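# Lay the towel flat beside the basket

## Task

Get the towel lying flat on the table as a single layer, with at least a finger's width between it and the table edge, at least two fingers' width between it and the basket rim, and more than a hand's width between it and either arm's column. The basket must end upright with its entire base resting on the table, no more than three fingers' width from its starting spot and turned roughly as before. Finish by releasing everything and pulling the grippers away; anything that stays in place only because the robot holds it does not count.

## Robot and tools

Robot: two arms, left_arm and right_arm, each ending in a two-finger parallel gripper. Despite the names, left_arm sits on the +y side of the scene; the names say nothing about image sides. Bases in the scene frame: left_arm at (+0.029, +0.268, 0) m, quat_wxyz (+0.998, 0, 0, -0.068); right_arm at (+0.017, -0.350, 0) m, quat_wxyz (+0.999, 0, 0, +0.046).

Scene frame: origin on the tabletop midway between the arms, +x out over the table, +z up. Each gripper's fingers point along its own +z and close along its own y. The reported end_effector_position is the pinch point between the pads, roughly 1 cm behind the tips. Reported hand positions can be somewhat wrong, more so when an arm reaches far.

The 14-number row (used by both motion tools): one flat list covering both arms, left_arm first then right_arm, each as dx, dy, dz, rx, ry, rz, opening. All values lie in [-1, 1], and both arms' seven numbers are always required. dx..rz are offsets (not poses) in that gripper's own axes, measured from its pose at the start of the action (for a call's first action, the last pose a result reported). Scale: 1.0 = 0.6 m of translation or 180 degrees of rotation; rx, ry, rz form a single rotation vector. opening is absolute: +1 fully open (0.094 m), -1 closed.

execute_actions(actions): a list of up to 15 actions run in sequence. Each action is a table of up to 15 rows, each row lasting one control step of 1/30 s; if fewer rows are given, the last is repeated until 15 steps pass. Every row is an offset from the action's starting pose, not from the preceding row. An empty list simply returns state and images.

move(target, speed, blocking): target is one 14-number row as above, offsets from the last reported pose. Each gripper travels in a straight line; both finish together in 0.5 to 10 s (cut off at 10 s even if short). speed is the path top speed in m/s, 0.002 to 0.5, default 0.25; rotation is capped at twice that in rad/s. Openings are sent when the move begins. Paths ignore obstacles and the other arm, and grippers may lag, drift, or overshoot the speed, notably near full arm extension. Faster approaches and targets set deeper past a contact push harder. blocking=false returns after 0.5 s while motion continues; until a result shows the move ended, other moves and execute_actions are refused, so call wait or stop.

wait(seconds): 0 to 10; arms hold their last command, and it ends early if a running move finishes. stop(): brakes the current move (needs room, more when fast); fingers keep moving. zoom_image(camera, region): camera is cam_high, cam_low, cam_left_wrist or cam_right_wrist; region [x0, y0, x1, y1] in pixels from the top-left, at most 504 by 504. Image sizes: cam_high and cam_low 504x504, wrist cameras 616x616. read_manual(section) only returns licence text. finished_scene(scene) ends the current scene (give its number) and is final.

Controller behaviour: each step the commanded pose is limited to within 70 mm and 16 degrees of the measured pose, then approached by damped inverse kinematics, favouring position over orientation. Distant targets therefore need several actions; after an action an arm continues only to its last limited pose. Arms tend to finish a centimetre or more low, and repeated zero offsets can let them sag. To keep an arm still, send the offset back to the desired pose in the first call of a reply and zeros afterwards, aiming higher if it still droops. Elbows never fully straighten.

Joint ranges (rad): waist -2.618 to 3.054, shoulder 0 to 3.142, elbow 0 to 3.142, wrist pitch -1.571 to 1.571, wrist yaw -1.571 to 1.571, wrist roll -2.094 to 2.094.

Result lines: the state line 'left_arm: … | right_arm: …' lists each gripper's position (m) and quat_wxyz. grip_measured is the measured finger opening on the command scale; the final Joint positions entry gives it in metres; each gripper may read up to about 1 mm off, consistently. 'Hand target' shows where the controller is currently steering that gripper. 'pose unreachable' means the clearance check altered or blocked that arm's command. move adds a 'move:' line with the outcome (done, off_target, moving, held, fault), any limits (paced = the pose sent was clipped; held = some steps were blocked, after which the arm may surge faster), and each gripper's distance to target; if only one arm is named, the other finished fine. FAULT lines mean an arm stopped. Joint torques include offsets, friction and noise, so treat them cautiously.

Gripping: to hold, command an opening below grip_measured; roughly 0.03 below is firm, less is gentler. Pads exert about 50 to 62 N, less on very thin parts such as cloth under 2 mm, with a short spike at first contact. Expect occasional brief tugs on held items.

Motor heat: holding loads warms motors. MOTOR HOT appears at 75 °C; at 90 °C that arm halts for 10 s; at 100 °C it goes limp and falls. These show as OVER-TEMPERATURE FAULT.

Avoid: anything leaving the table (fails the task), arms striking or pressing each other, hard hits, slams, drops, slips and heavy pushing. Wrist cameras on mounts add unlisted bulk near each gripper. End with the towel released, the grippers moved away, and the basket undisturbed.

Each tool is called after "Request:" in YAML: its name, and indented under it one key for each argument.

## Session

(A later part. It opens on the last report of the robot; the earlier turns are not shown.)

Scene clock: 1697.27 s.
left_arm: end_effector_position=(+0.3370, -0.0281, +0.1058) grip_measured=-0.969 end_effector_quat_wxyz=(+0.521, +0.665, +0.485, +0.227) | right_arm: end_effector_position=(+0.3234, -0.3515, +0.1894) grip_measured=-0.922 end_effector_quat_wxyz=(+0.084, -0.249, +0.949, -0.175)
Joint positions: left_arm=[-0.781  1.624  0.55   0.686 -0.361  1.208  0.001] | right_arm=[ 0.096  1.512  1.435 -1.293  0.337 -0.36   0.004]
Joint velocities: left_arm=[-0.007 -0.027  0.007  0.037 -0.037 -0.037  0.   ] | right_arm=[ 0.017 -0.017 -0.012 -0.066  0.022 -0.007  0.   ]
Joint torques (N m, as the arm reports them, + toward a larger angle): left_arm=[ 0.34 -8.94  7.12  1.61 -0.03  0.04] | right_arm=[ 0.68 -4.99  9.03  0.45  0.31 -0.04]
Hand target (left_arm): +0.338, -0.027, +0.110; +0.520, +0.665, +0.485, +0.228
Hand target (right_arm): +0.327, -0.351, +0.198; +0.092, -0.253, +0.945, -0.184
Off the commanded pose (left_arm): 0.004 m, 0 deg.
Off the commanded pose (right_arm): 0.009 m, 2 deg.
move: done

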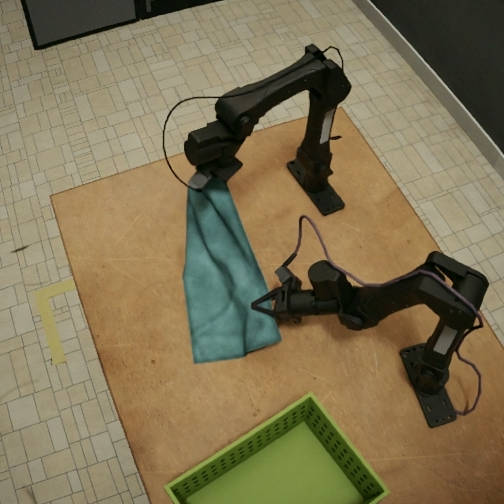

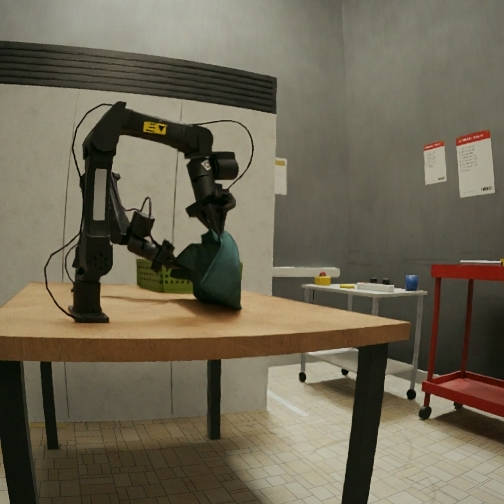

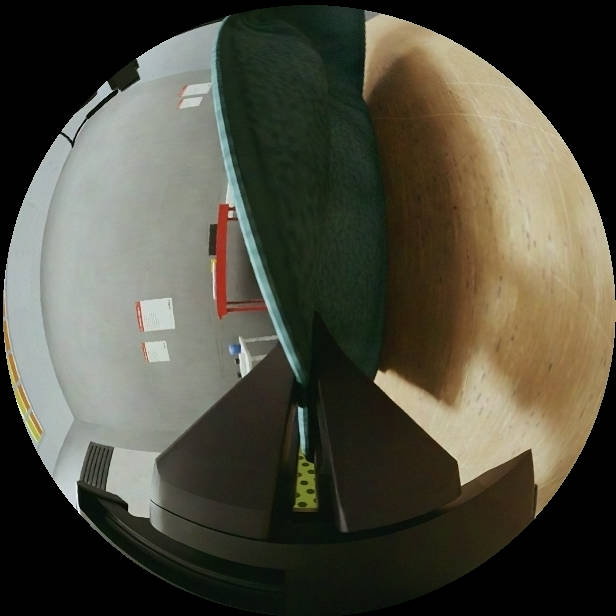

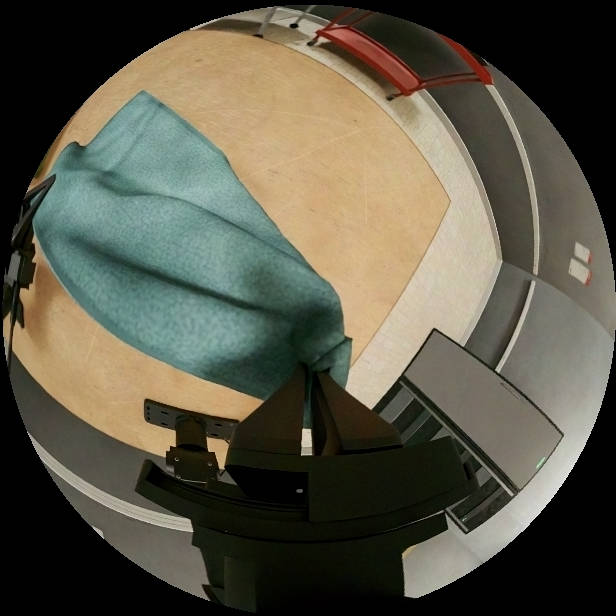

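Request:
move:
  target: [0.0,0.006,-0.002,0,0,0,-1,0.0,0.0,-0.012,0,0,-0.3,-1]
  speed: 0.15

Request:
zoom_image:
  camera: "cam_low"
  region: [100, 150, 340, 340]

Request:
zoom_image:
  camera: "cam_high"
  region: [110, 130, 330, 390]

Scene clock: 1705.00 s.
left_arm: end_effector_position=(+0.3366, -0.0288, +0.1058) grip_measured=-0.969 end_effector_quat_wxyz=(+0.522, +0.665, +0.484, +0.226) | right_arm: end_effector_position=(+0.3207, -0.3504, +0.1884) grip_measured=-0.922 end_effector_quat_wxyz=(-0.005, -0.647, +0.739, -0.187)
Joint positions: left_arm=[-0.781  1.624  0.55   0.686 -0.357  1.208  0.001] | right_arm=[ 0.096  1.512  1.435 -1.304  0.328 -1.282  0.004]
Joint velocities: left_arm=[-0.002 -0.022  0.007  0.007  0.022 -0.022 -0.001] | right_arm=[-0.022  0.017 -0.002 -0.022  0.051 -0.037 -0.   ]
Joint torques (N m, as the arm reports them, + toward a larger angle): left_arm=[ 0.38 -8.76  7.11  1.67 -0.13  0.04] | right_arm=[ 0.67 -4.93  9.06  0.36  0.27 -0.13]
Hand target (left_arm): +0.338, -0.027, +0.109; +0.521, +0.664, +0.485, +0.228
Hand target (right_arm): +0.322, -0.349, +0.196; -0.004, -0.652, +0.733, -0.194
Off the commanded pose (left_arm): 0.004 m, 0 deg.
Off the commanded pose (right_arm): 0.008 m, 1 deg.
move: done

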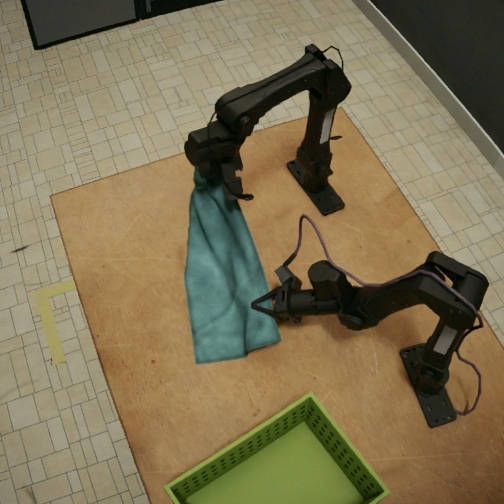

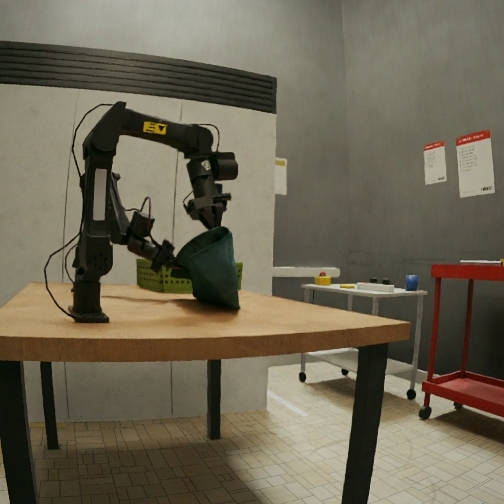

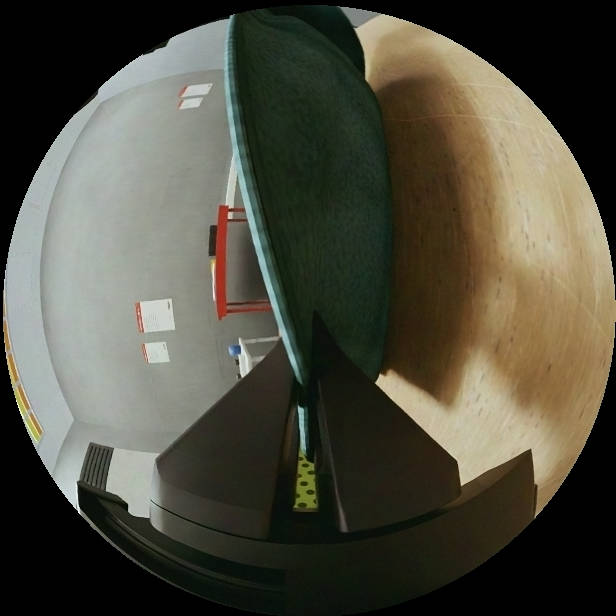

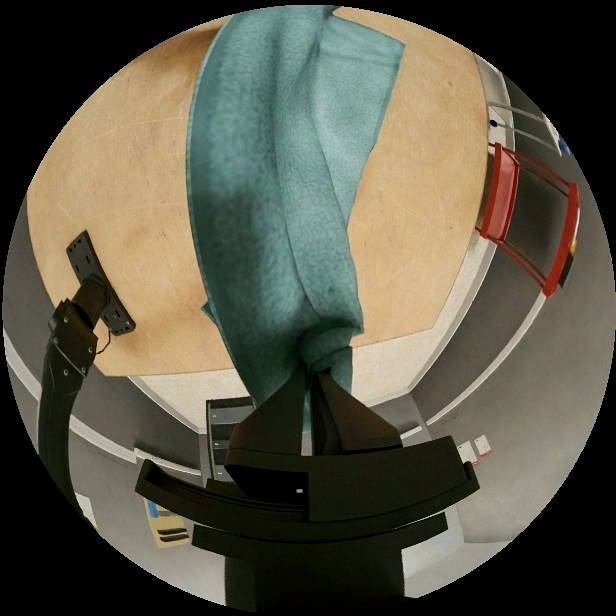

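Region (100, 150, 340, 340) of cam_low's 504x504 image, scaled by 2.100, with more detail than that image has; it fills the top 399 rows of this view, and the rest is white.

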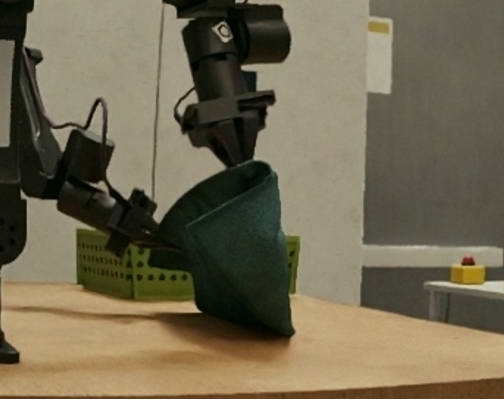

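Region (110, 130, 330, 390) of cam_high's 504x504 image, scaled by 1.938, with more detail than that image has; it fills the left 426 columns of this view, and the rest is white.

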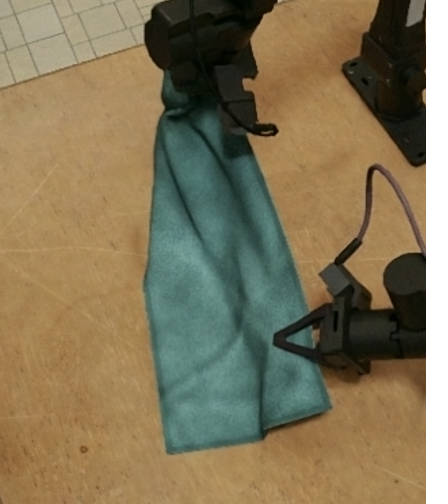

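Request:
zoom_image:
  camera: "cam_right_wrist"
  region: [130, 150, 480, 450]

Region (130, 150, 480, 450) of cam_right_wrist's 616x616 image, scaled by 1.440, with more detail than that image has; it fills the top 432 rows of this view, and the rest is white.

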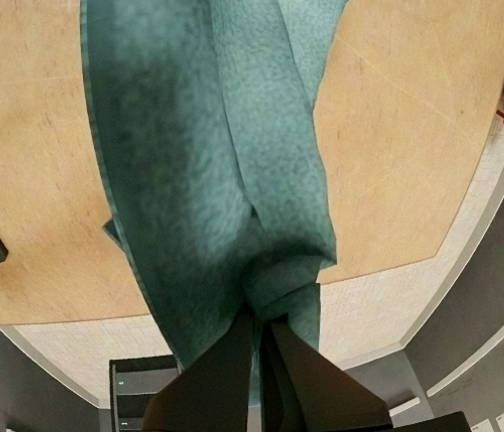

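Request:
move:
  target: [-0.015,0.069,-0.026,0,0,0,-1,0.018,-0.047,-0.107,0,0,0,-1]
  speed: 0.06

Request:
zoom_image:
  camera: "cam_low"
  region: [100, 130, 340, 340]

Request:
zoom_image:
  camera: "cam_high"
  region: [110, 130, 330, 390]

Scene clock: 1729.40 s.
left_arm: end_effector_position=(+0.3344, -0.0280, +0.1422) grip_measured=-0.969 end_effector_quat_wxyz=(+0.521, +0.667, +0.483, +0.223) | right_arm: end_effector_position=(+0.3313, -0.3446, +0.2507) grip_measured=-0.922 end_effector_quat_wxyz=(+0.008, -0.647, +0.739, -0.186)
Joint positions: left_arm=[-0.781  1.487  0.615  0.482 -0.349  1.208  0.001] | right_arm=[ 0.1    1.607  1.786 -1.54   0.314 -1.28   0.004]
Joint velocities: left_arm=[-0.002 -0.012 -0.022 -0.051  0.022 -0.022 -0.001] | right_arm=[0.007 0.002 0.002 0.007 0.022 0.007 0.001]
Joint torques (N m, as the arm reports them, + toward a larger angle): left_arm=[ 0.24 -8.15  9.65  1.52 -0.14  0.04] | right_arm=[ 0.44 -5.13  8.83  0.43  0.29 -0.02]
Hand target (left_arm): +0.337, -0.028, +0.151; +0.522, +0.665, +0.484, +0.226
Hand target (right_arm): +0.332, -0.345, +0.258; +0.008, -0.647, +0.737, -0.196
Off the commanded pose (left_arm): 0.009 m, 0 deg.
Off the commanded pose (right_arm): 0.008 m, 2 deg.
joint sent to its limit (right arm) — the command would take joint 4 (wrist pitch) past its lower limit, so that joint was sent only as far as its limit.
move: done

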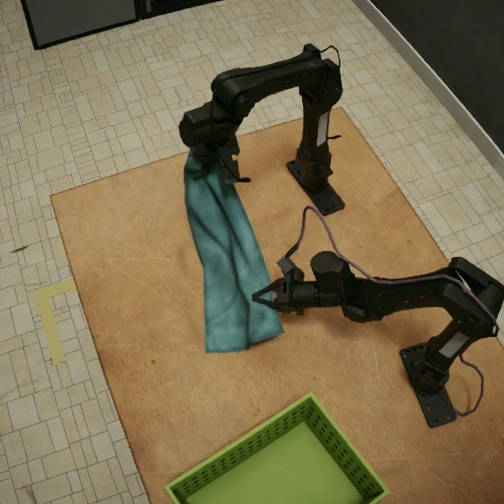

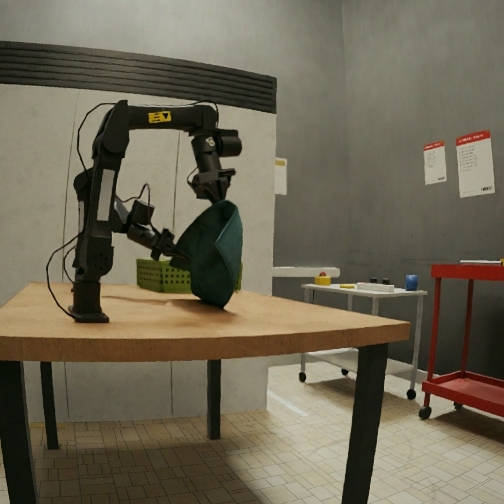

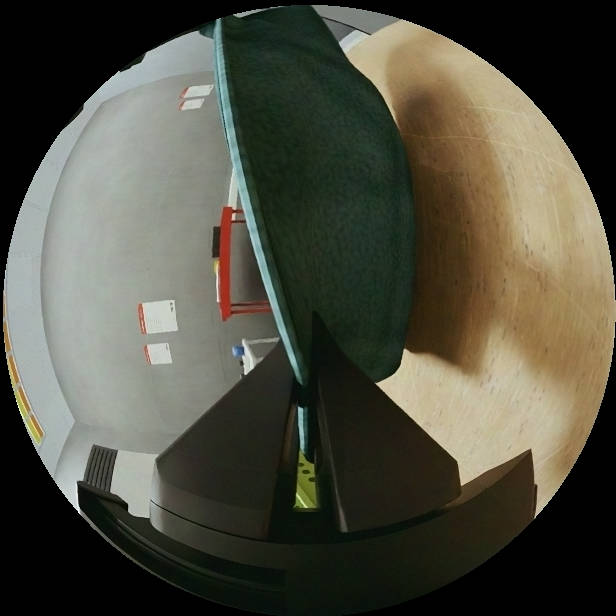

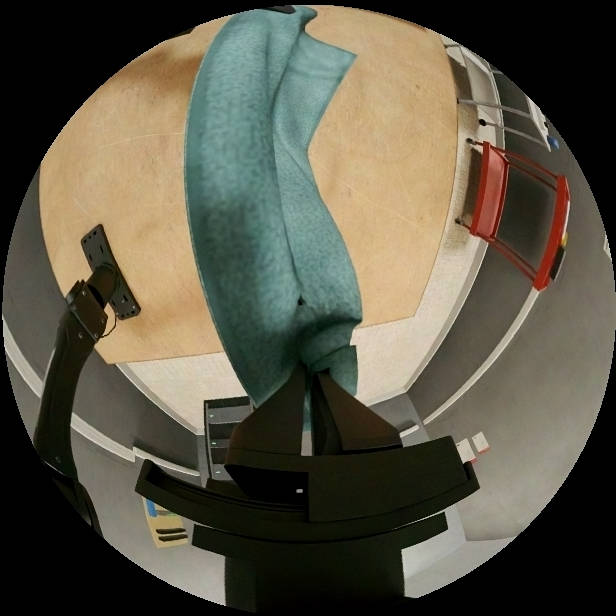

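Region (100, 130, 340, 340) of cam_low's 504x504 image, scaled by 2.100, with more detail than that image has; it fills the top 441 rows of this view, and the rest is white.

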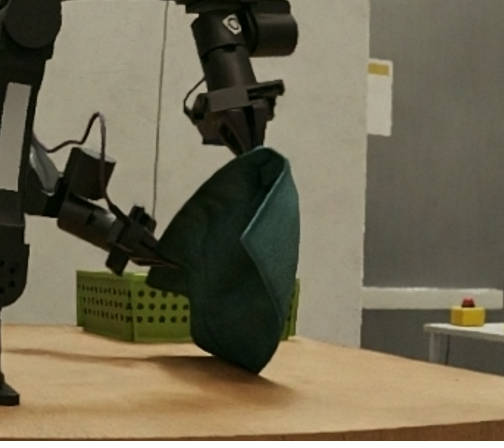

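Region (110, 130, 330, 390) of cam_high's 504x504 image, scaled by 1.938, with more detail than that image has; it fills the left 426 columns of this view, and the rest is white.

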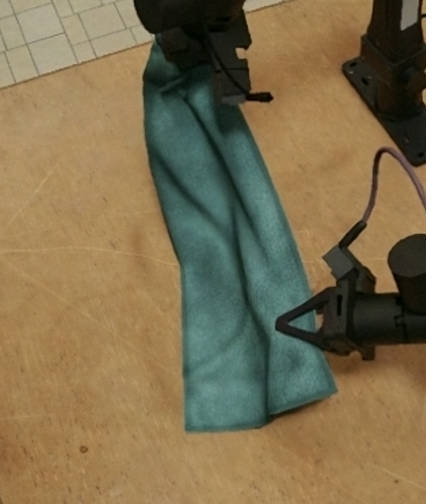

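Request:
move:
  target: [0.004,0.012,-0.004,0,0,0,-1,-0.079,0.0855,0.29,0,0,0,-1]
  speed: 0.1

Request:
zoom_image:
  camera: "cam_low"
  region: [100, 180, 340, 350]

Request:
zoom_image:
  camera: "cam_high"
  region: [110, 130, 330, 390]

Scene clock: 1756.80 s.
left_arm: end_effector_position=(+0.3331, -0.0280, +0.1390) grip_measured=-0.969 end_effector_quat_wxyz=(+0.517, +0.673, +0.482, +0.218) | right_arm: end_effector_position=(+0.3344, -0.3409, +0.0719) grip_measured=-0.922 end_effector_quat_wxyz=(+0.021, -0.645, +0.740, -0.190)
Joint positions: left_arm=[-0.779  1.487  0.615  0.469 -0.338  1.208  0.001] | right_arm=[ 0.107  1.562  1.011 -0.787  0.308 -1.272  0.004]
Joint velocities: left_arm=[ 0.032 -0.007 -0.007 -0.081  0.037 -0.022 -0.001] | right_arm=[ 0.007 -0.002 -0.012  0.066  0.037  0.007 -0.   ]
Joint torques (N m, as the arm reports them, + toward a larger angle): left_arm=[ 0.78 -8.92  8.3   1.63 -0.06  0.08] | right_arm=[ 0.58 -3.56  5.63  0.58  0.21  0.06]
Hand target (left_arm): +0.337, -0.025, +0.149; +0.521, +0.667, +0.483, +0.223
Hand target (right_arm): +0.331, -0.340, +0.063; +0.008, -0.647, +0.739, -0.186
Off the commanded pose (left_arm): 0.011 m, 1 deg.
Off the commanded pose (right_arm): 0.009 m, 2 deg.
move: off_target (left_arm)

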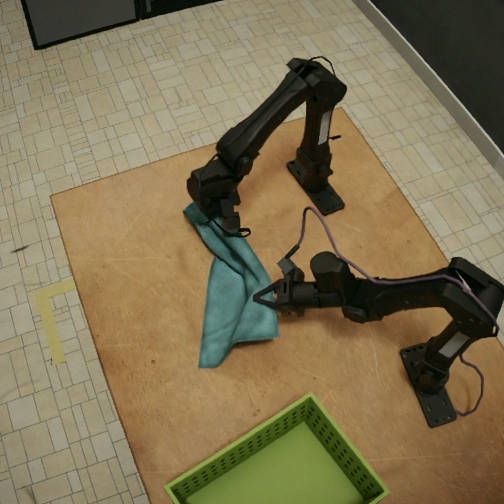

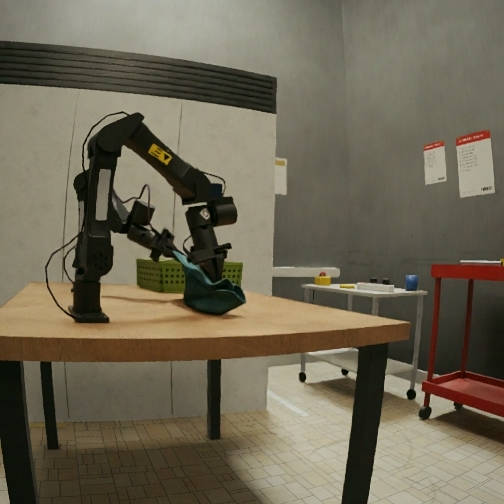

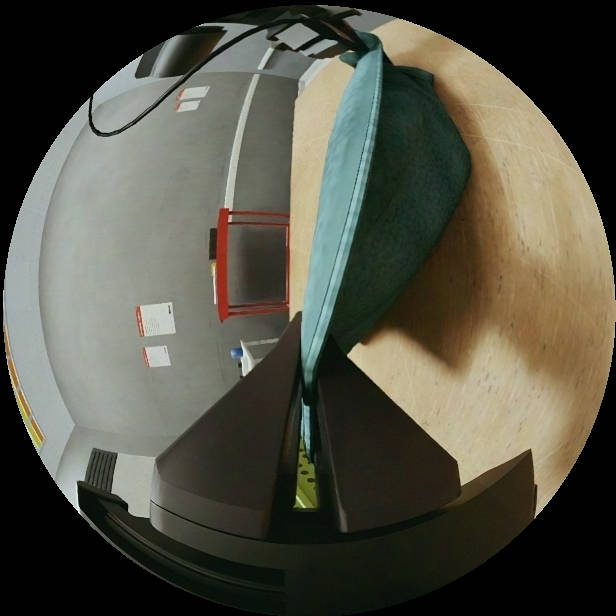

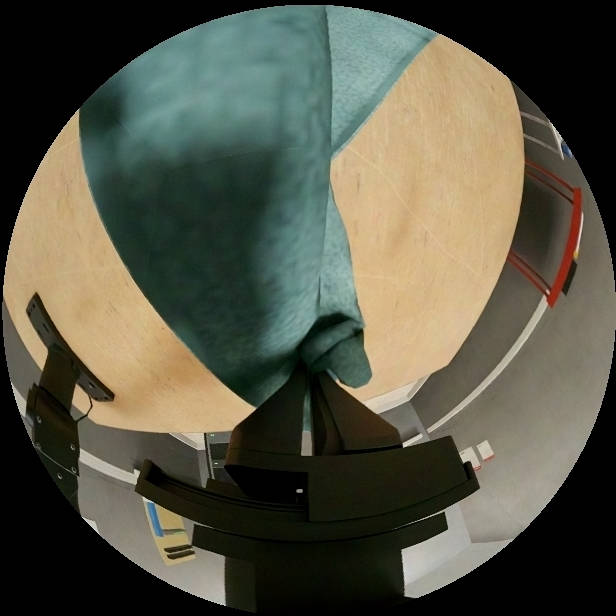

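Region (100, 180, 340, 350) of cam_low's 504x504 image, scaled by 2.100, with more detail than that image has; it fills the top 357 rows of this view, and the rest is white.

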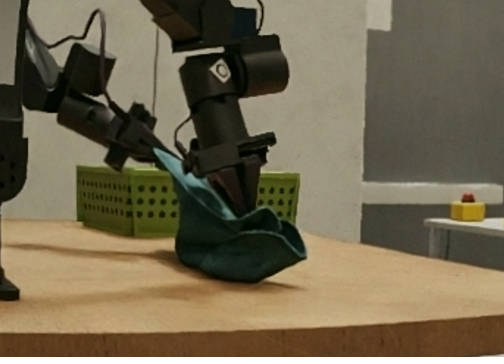

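Region (110, 130, 330, 390) of cam_high's 504x504 image, scaled by 1.938, with more detail than that image has; it fills the left 426 columns of this view, and the rest is white.

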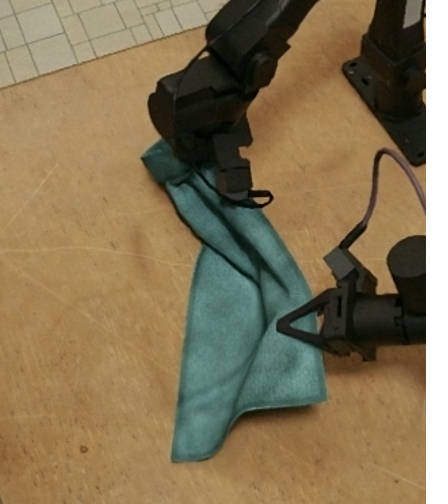

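Now release the right gripper and retreat up.

Request:
execute_actions:
  actions:
    - [[0.004,0.015,-0.006,0,0,0,-1,0,0,0,0,0,0,-0.7],[0.004,0.015,-0.006,0,0,0,-1,0,0,0,0,0,0,-0.6],[0.004,0.015,-0.006,0,0,0,-1,0,0,0,0,0,0,-0.4],[0.004,0.015,-0.006,0,0,0,-1,0,0,0,0,0,0,-0.2]]
    - [[0,0,0,0,0,0,-1,0,0,-0.08,0,0,0,0.0]]
    - [[0,0,0,0,0,0,-1,0,0,-0.1,0,0,0,0.2]]

Scene clock: 1760.87 s.
left_arm: end_effector_position=(+0.3332, -0.0247, +0.1403) grip_measured=-0.969 end_effector_quat_wxyz=(+0.514, +0.674, +0.484, +0.218) | right_arm: end_effector_position=(+0.3074, -0.3160, +0.1505) grip_measured=+0.197 end_effector_quat_wxyz=(+0.008, -0.651, +0.739, -0.174)
Joint positions: left_arm=[-0.772  1.471  0.615  0.447 -0.333  1.209  0.001] | right_arm=[ 0.211  1.482  1.264 -1.191  0.311 -1.167  0.056]
Joint velocities: left_arm=[-0.002 -0.012 -0.012 -0.037  0.007  0.007  0.   ] | right_arm=[-0.017  0.027 -0.027 -0.11  -0.007  0.066  0.   ]
Joint torques (N m, as the arm reports them, + toward a larger angle): left_arm=[ 0.04 -6.75  7.46  1.85 -0.08 -0.01] | right_arm=[ 0.68 -5.92  8.48  0.43  0.23  0.08]
Hand target (left_arm): +0.333, -0.025, +0.140; +0.514, +0.674, +0.484, +0.218
Hand target (right_arm): +0.306, -0.315, +0.160; +0.013, -0.648, +0.740, -0.180
Off the commanded pose (left_arm): 0.000 m, 0 deg.
Off the commanded pose (right_arm): 0.010 m, 1 deg.

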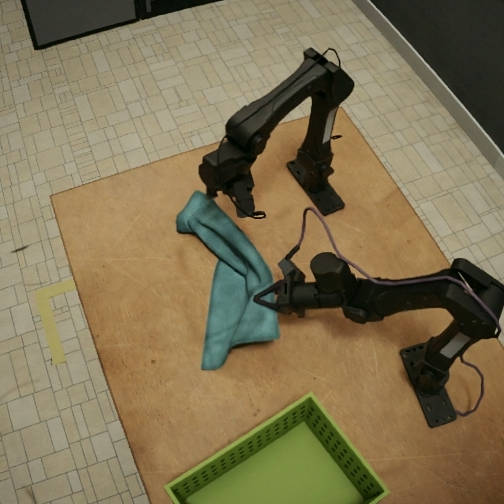

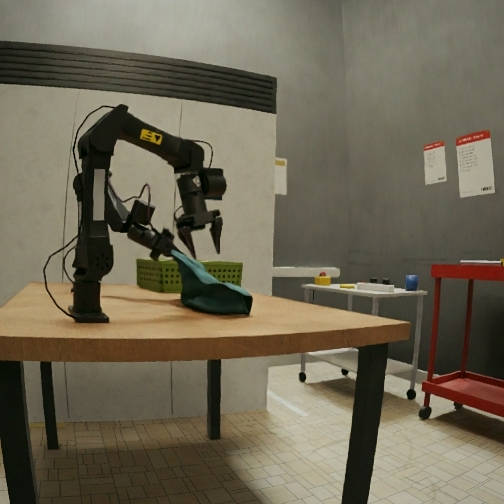

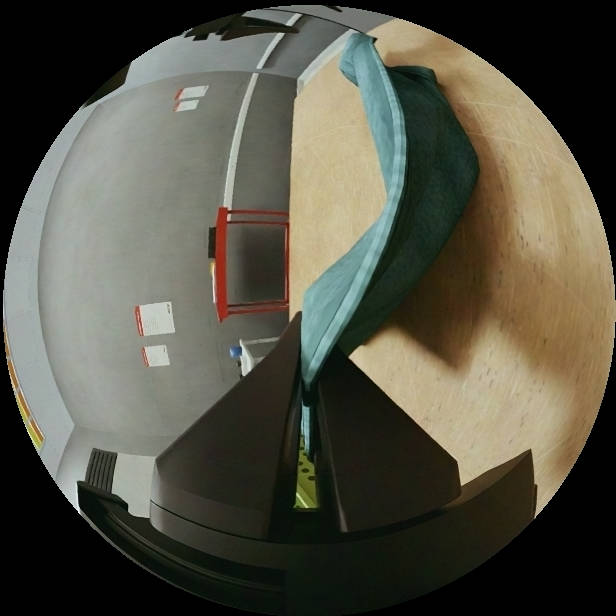

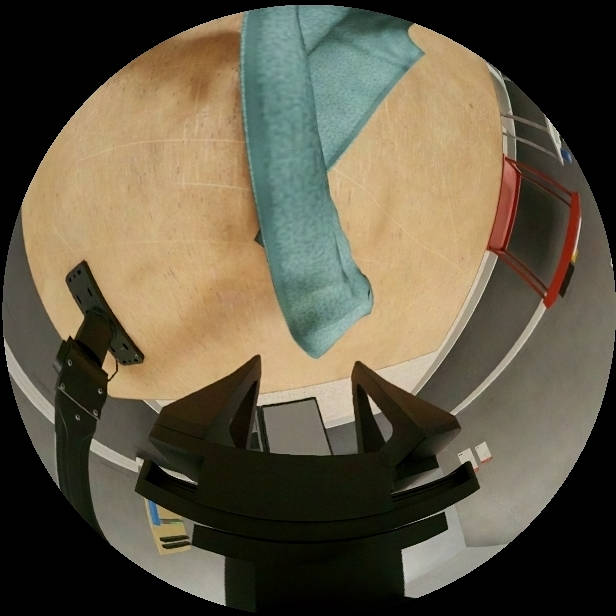

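Request:
move:
  target: [-0.0565,0.4455,0.015,0,0,0,-1,0.2145,0.092,-0.101,0.063,-0.196,0.476,0.6]
  speed: 0.15

Scene clock: 1784.17 s.
left_arm: end_effector_position=(+0.4386, -0.0585, +0.3767) grip_measured=-0.969 end_effector_quat_wxyz=(+0.509, +0.675, +0.487, +0.218) | right_arm: end_effector_position=(+0.2226, -0.4223, +0.2174) grip_measured=+0.597 end_effector_quat_wxyz=(+0.366, -0.006, +0.930, -0.009)
Joint positions: left_arm=[-0.601  1.737  1.88  -0.548 -0.181  1.274  0.001] | right_arm=[-0.792  0.796  0.952 -1.101 -0.444 -0.568  0.075]
Joint velocities: left_arm=[ 0.007 -0.002  0.012 -0.051  0.022 -0.022  0.   ] | right_arm=[ 0.002  0.012 -0.017 -0.081  0.037  0.066  0.   ]
Joint torques (N m, as the arm reports them, + toward a larger angle): left_arm=[ 0.51 -9.51 11.03  1.76  0.08  0.1 ] | right_arm=[-0.88 -1.78  6.23  1.14 -0.33  0.02]
Hand target (left_arm): +0.440, -0.058, +0.385; +0.514, +0.674, +0.484, +0.218
Hand target (right_arm): +0.221, -0.420, +0.221; +0.379, -0.003, +0.925, -0.010
Off the commanded pose (left_arm): 0.009 m, 1 deg.
Off the commanded pose (right_arm): 0.004 m, 2 deg.
move: done

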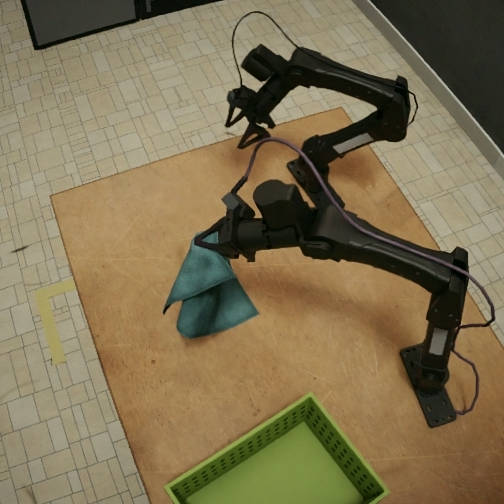

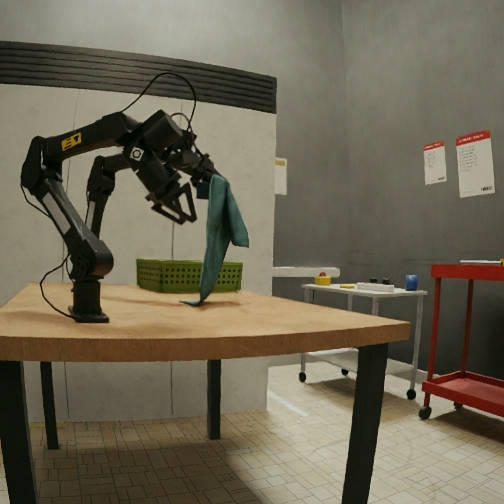

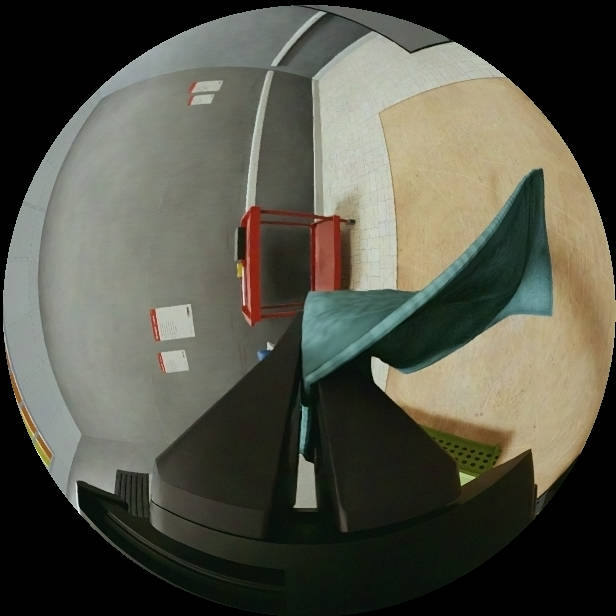

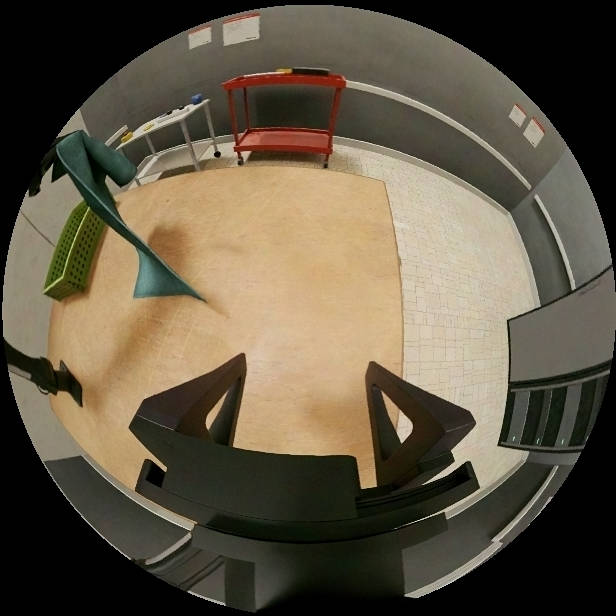

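Request:
execute_actions:
  actions: []

Scene clock: 1794.73 s.
left_arm: end_effector_position=(+0.4385, -0.0584, +0.3765) grip_measured=-0.969 end_effector_quat_wxyz=(+0.508, +0.675, +0.488, +0.218) | right_arm: end_effector_position=(+0.2226, -0.4223, +0.2174) grip_measured=+0.597 end_effector_quat_wxyz=(+0.366, -0.006, +0.930, -0.009)
Joint positions: left_arm=[-0.601  1.737  1.88  -0.549 -0.181  1.274  0.001] | right_arm=[-0.792  0.796  0.952 -1.101 -0.445 -0.568  0.075]
Joint velocities: left_arm=[ 0.017 -0.002  0.002 -0.007 -0.007  0.081 -0.   ] | right_arm=[ 0.007 -0.012 -0.007  0.037 -0.007  0.022  0.   ]
Joint torques (N m, as the arm reports them, + toward a larger angle): left_arm=[ 0.65 -9.62 11.18  1.78  0.09  0.08] | right_arm=[-0.87 -1.78  6.23  1.14 -0.32  0.06]
Hand target (left_arm): +0.440, -0.057, +0.385; +0.514, +0.674, +0.484, +0.218
Hand target (right_arm): +0.221, -0.420, +0.221; +0.379, -0.003, +0.925, -0.010
Off the commanded pose (left_arm): 0.009 m, 1 deg.
Off the commanded pose (right_arm): 0.004 m, 2 deg.

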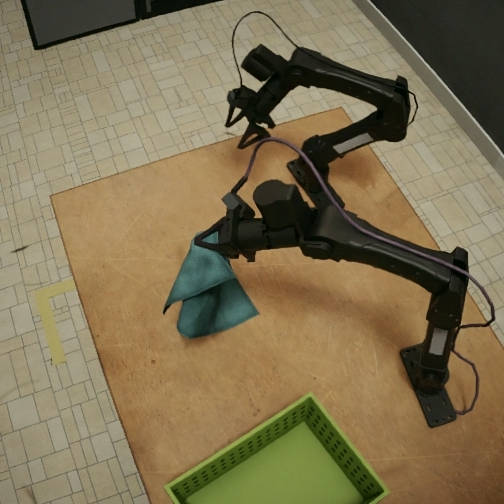

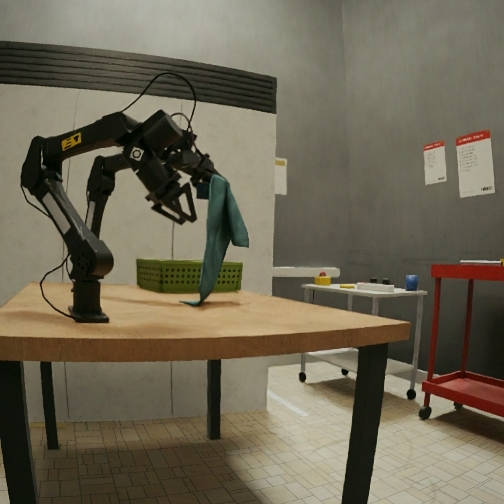

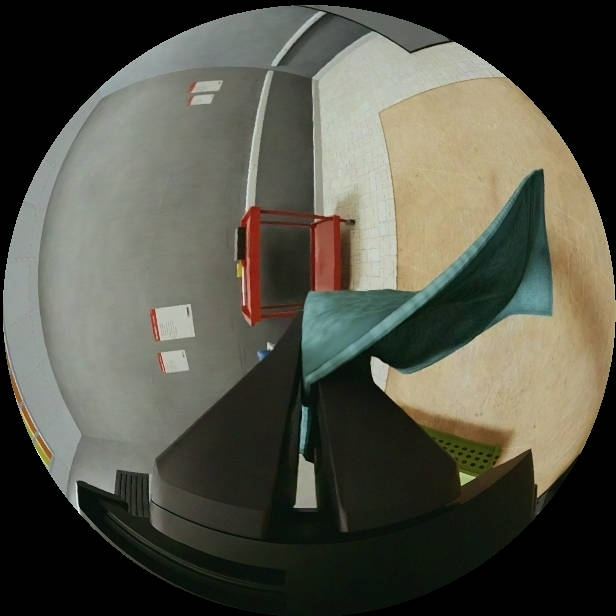

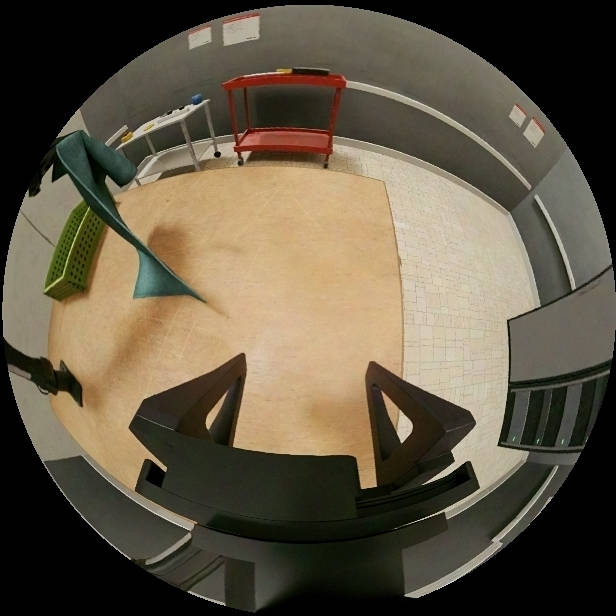

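Request:
zoom_image:
  camera: "cam_high"
  region: [100, 180, 340, 400]

Request:
zoom_image:
  camera: "cam_low"
  region: [100, 120, 340, 340]

Region (100, 180, 340, 400) of cam_high's 504x504 image, scaled by 2.100, with more detail than that image has; it fills the top 462 rows of this view, and the rest is white.

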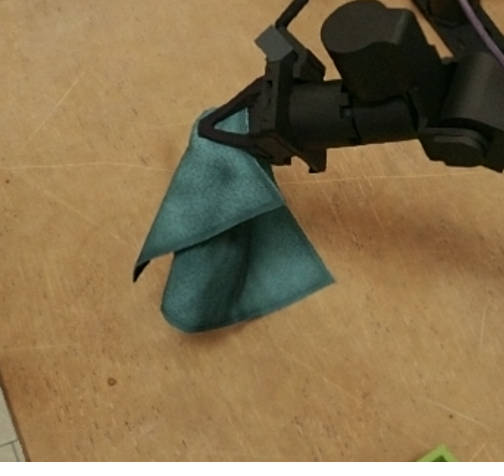

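Region (100, 120, 340, 340) of cam_low's 504x504 image, scaled by 2.100, with more detail than that image has; it fills the top 462 rows of this view, and the rest is white.

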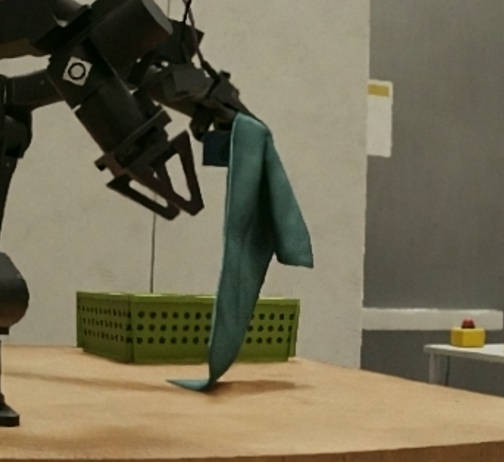

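Request:
move:
  target: [0,0,0.014,0,0,0,-1, 0.083,0.367,0.083,0,-0.26,0,0.6]
  speed: 0.2

Scene clock: 1835.97 s.
left_arm: end_effector_position=(+0.4411, -0.0608, +0.3700) grip_measured=-0.969 end_effector_quat_wxyz=(+0.503, +0.679, +0.489, +0.217) | right_arm: end_effector_position=(+0.2174, -0.2015, +0.1465) grip_measured=+0.598 end_effector_quat_wxyz=(+0.694, +0.002, +0.720, +0.012)
Joint positions: left_arm=[-0.601  1.75   1.88  -0.548 -0.181  1.274  0.001] | right_arm=[1.323 1.18  0.055 0.917 1.396 0.226 0.075]
Joint velocities: left_arm=[ 0.012  0.007  0.012 -0.007 -0.022  0.051  0.   ] | right_arm=[ 0.007  0.129 -0.037  0.359  0.037 -0.212 -0.001]
Joint torques (N m, as the arm reports them, + toward a larger angle): left_arm=[ 0.27 -9.26  9.69  1.97 -0.01  0.04] | right_arm=[-0.04 -0.05  4.16  1.26  0.23 -0.1 ]
Hand target (left_arm): +0.445, -0.062, +0.373; +0.508, +0.675, +0.488, +0.218
Hand target (right_arm): +0.217, -0.205, +0.146; +0.697, +0.005, +0.717, +0.006
Off the commanded pose (left_arm): 0.005 m, 1 deg.
Off the commanded pose (right_arm): 0.005 m, 3 deg.
move: off_target (right_arm); limits=paced

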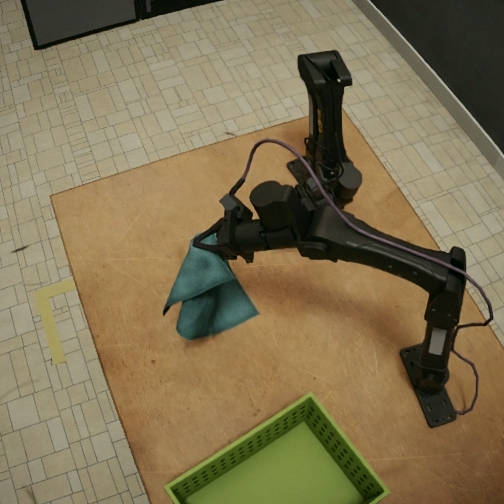

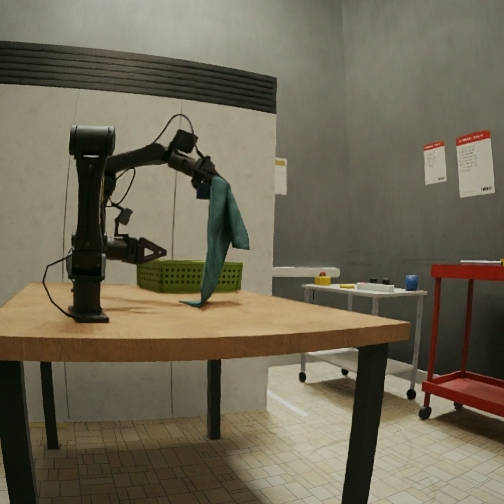

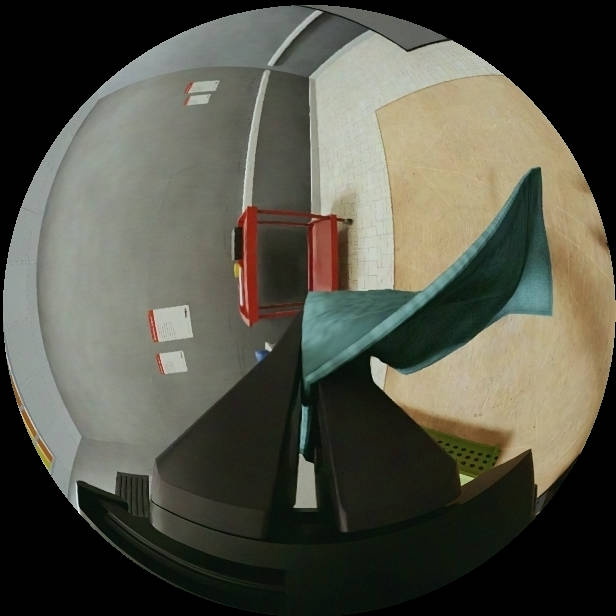

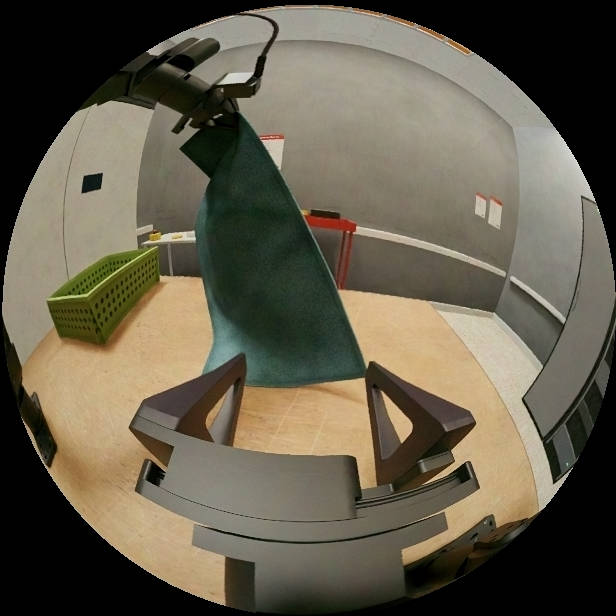

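Request:
move:
  target: [0,0,0.01,0,0,0,-1, -0.09,-0.33,0.138,0,0.43,0,0.6]
  speed: 0.2

Scene clock: 1879.90 s.
left_arm: end_effector_position=(+0.4432, -0.0627, +0.3645) grip_measured=-0.969 end_effector_quat_wxyz=(+0.499, +0.681, +0.490, +0.216) | right_arm: end_effector_position=(+0.3024, -0.3934, +0.1918) grip_measured=+0.598 end_effector_quat_wxyz=(+0.094, -0.009, +0.996, -0.003)
Joint positions: left_arm=[-0.601  1.761  1.88  -0.548 -0.181  1.274  0.001] | right_arm=[-0.261  1.481  1.458 -1.361 -0.027 -0.186  0.075]
Joint velocities: left_arm=[-0.012 -0.002 -0.012  0.022 -0.081  0.007  0.001] | right_arm=[-0.002  0.012 -0.012 -0.051 -0.007 -0.037 -0.001]
Joint torques (N m, as the arm reports them, + toward a larger angle): left_arm=[ 0.16 -9.91  9.2   1.9  -0.03  0.03] | right_arm=[-0.76 -3.94  9.35  0.43 -0.04 -0.12]
Hand target (left_arm): +0.446, -0.064, +0.368; +0.503, +0.679, +0.489, +0.217
Hand target (right_arm): +0.306, -0.396, +0.198; +0.100, -0.008, +0.995, -0.003
Off the commanded pose (left_arm): 0.004 m, 1 deg.
Off the commanded pose (right_arm): 0.007 m, 2 deg.
move: done

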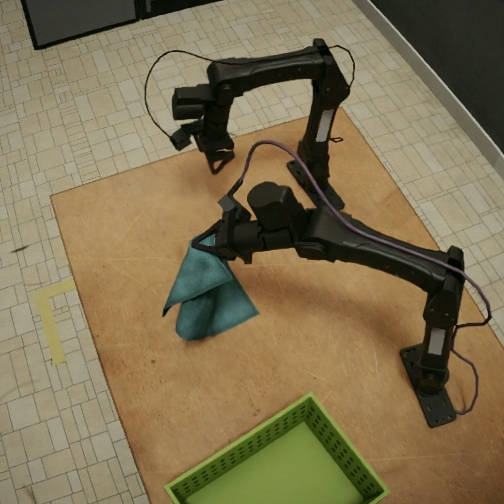

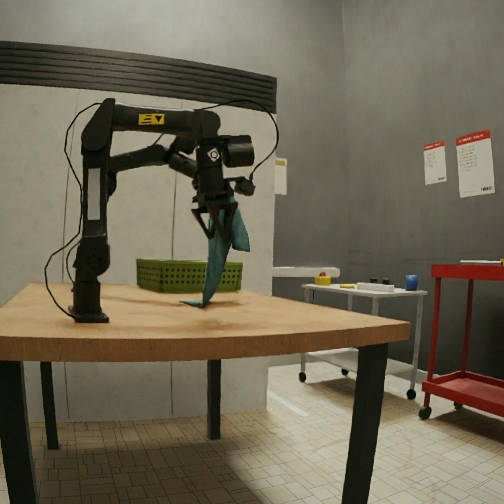

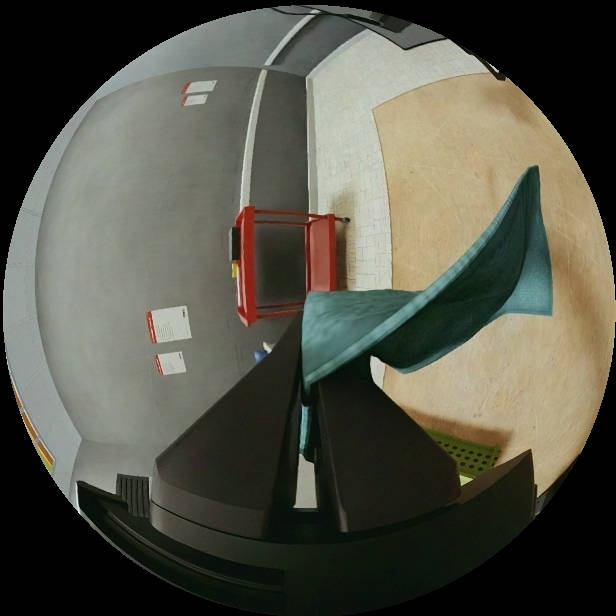

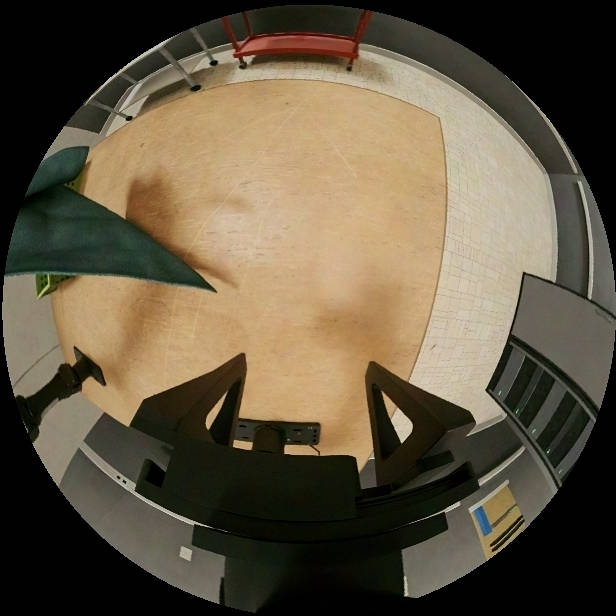

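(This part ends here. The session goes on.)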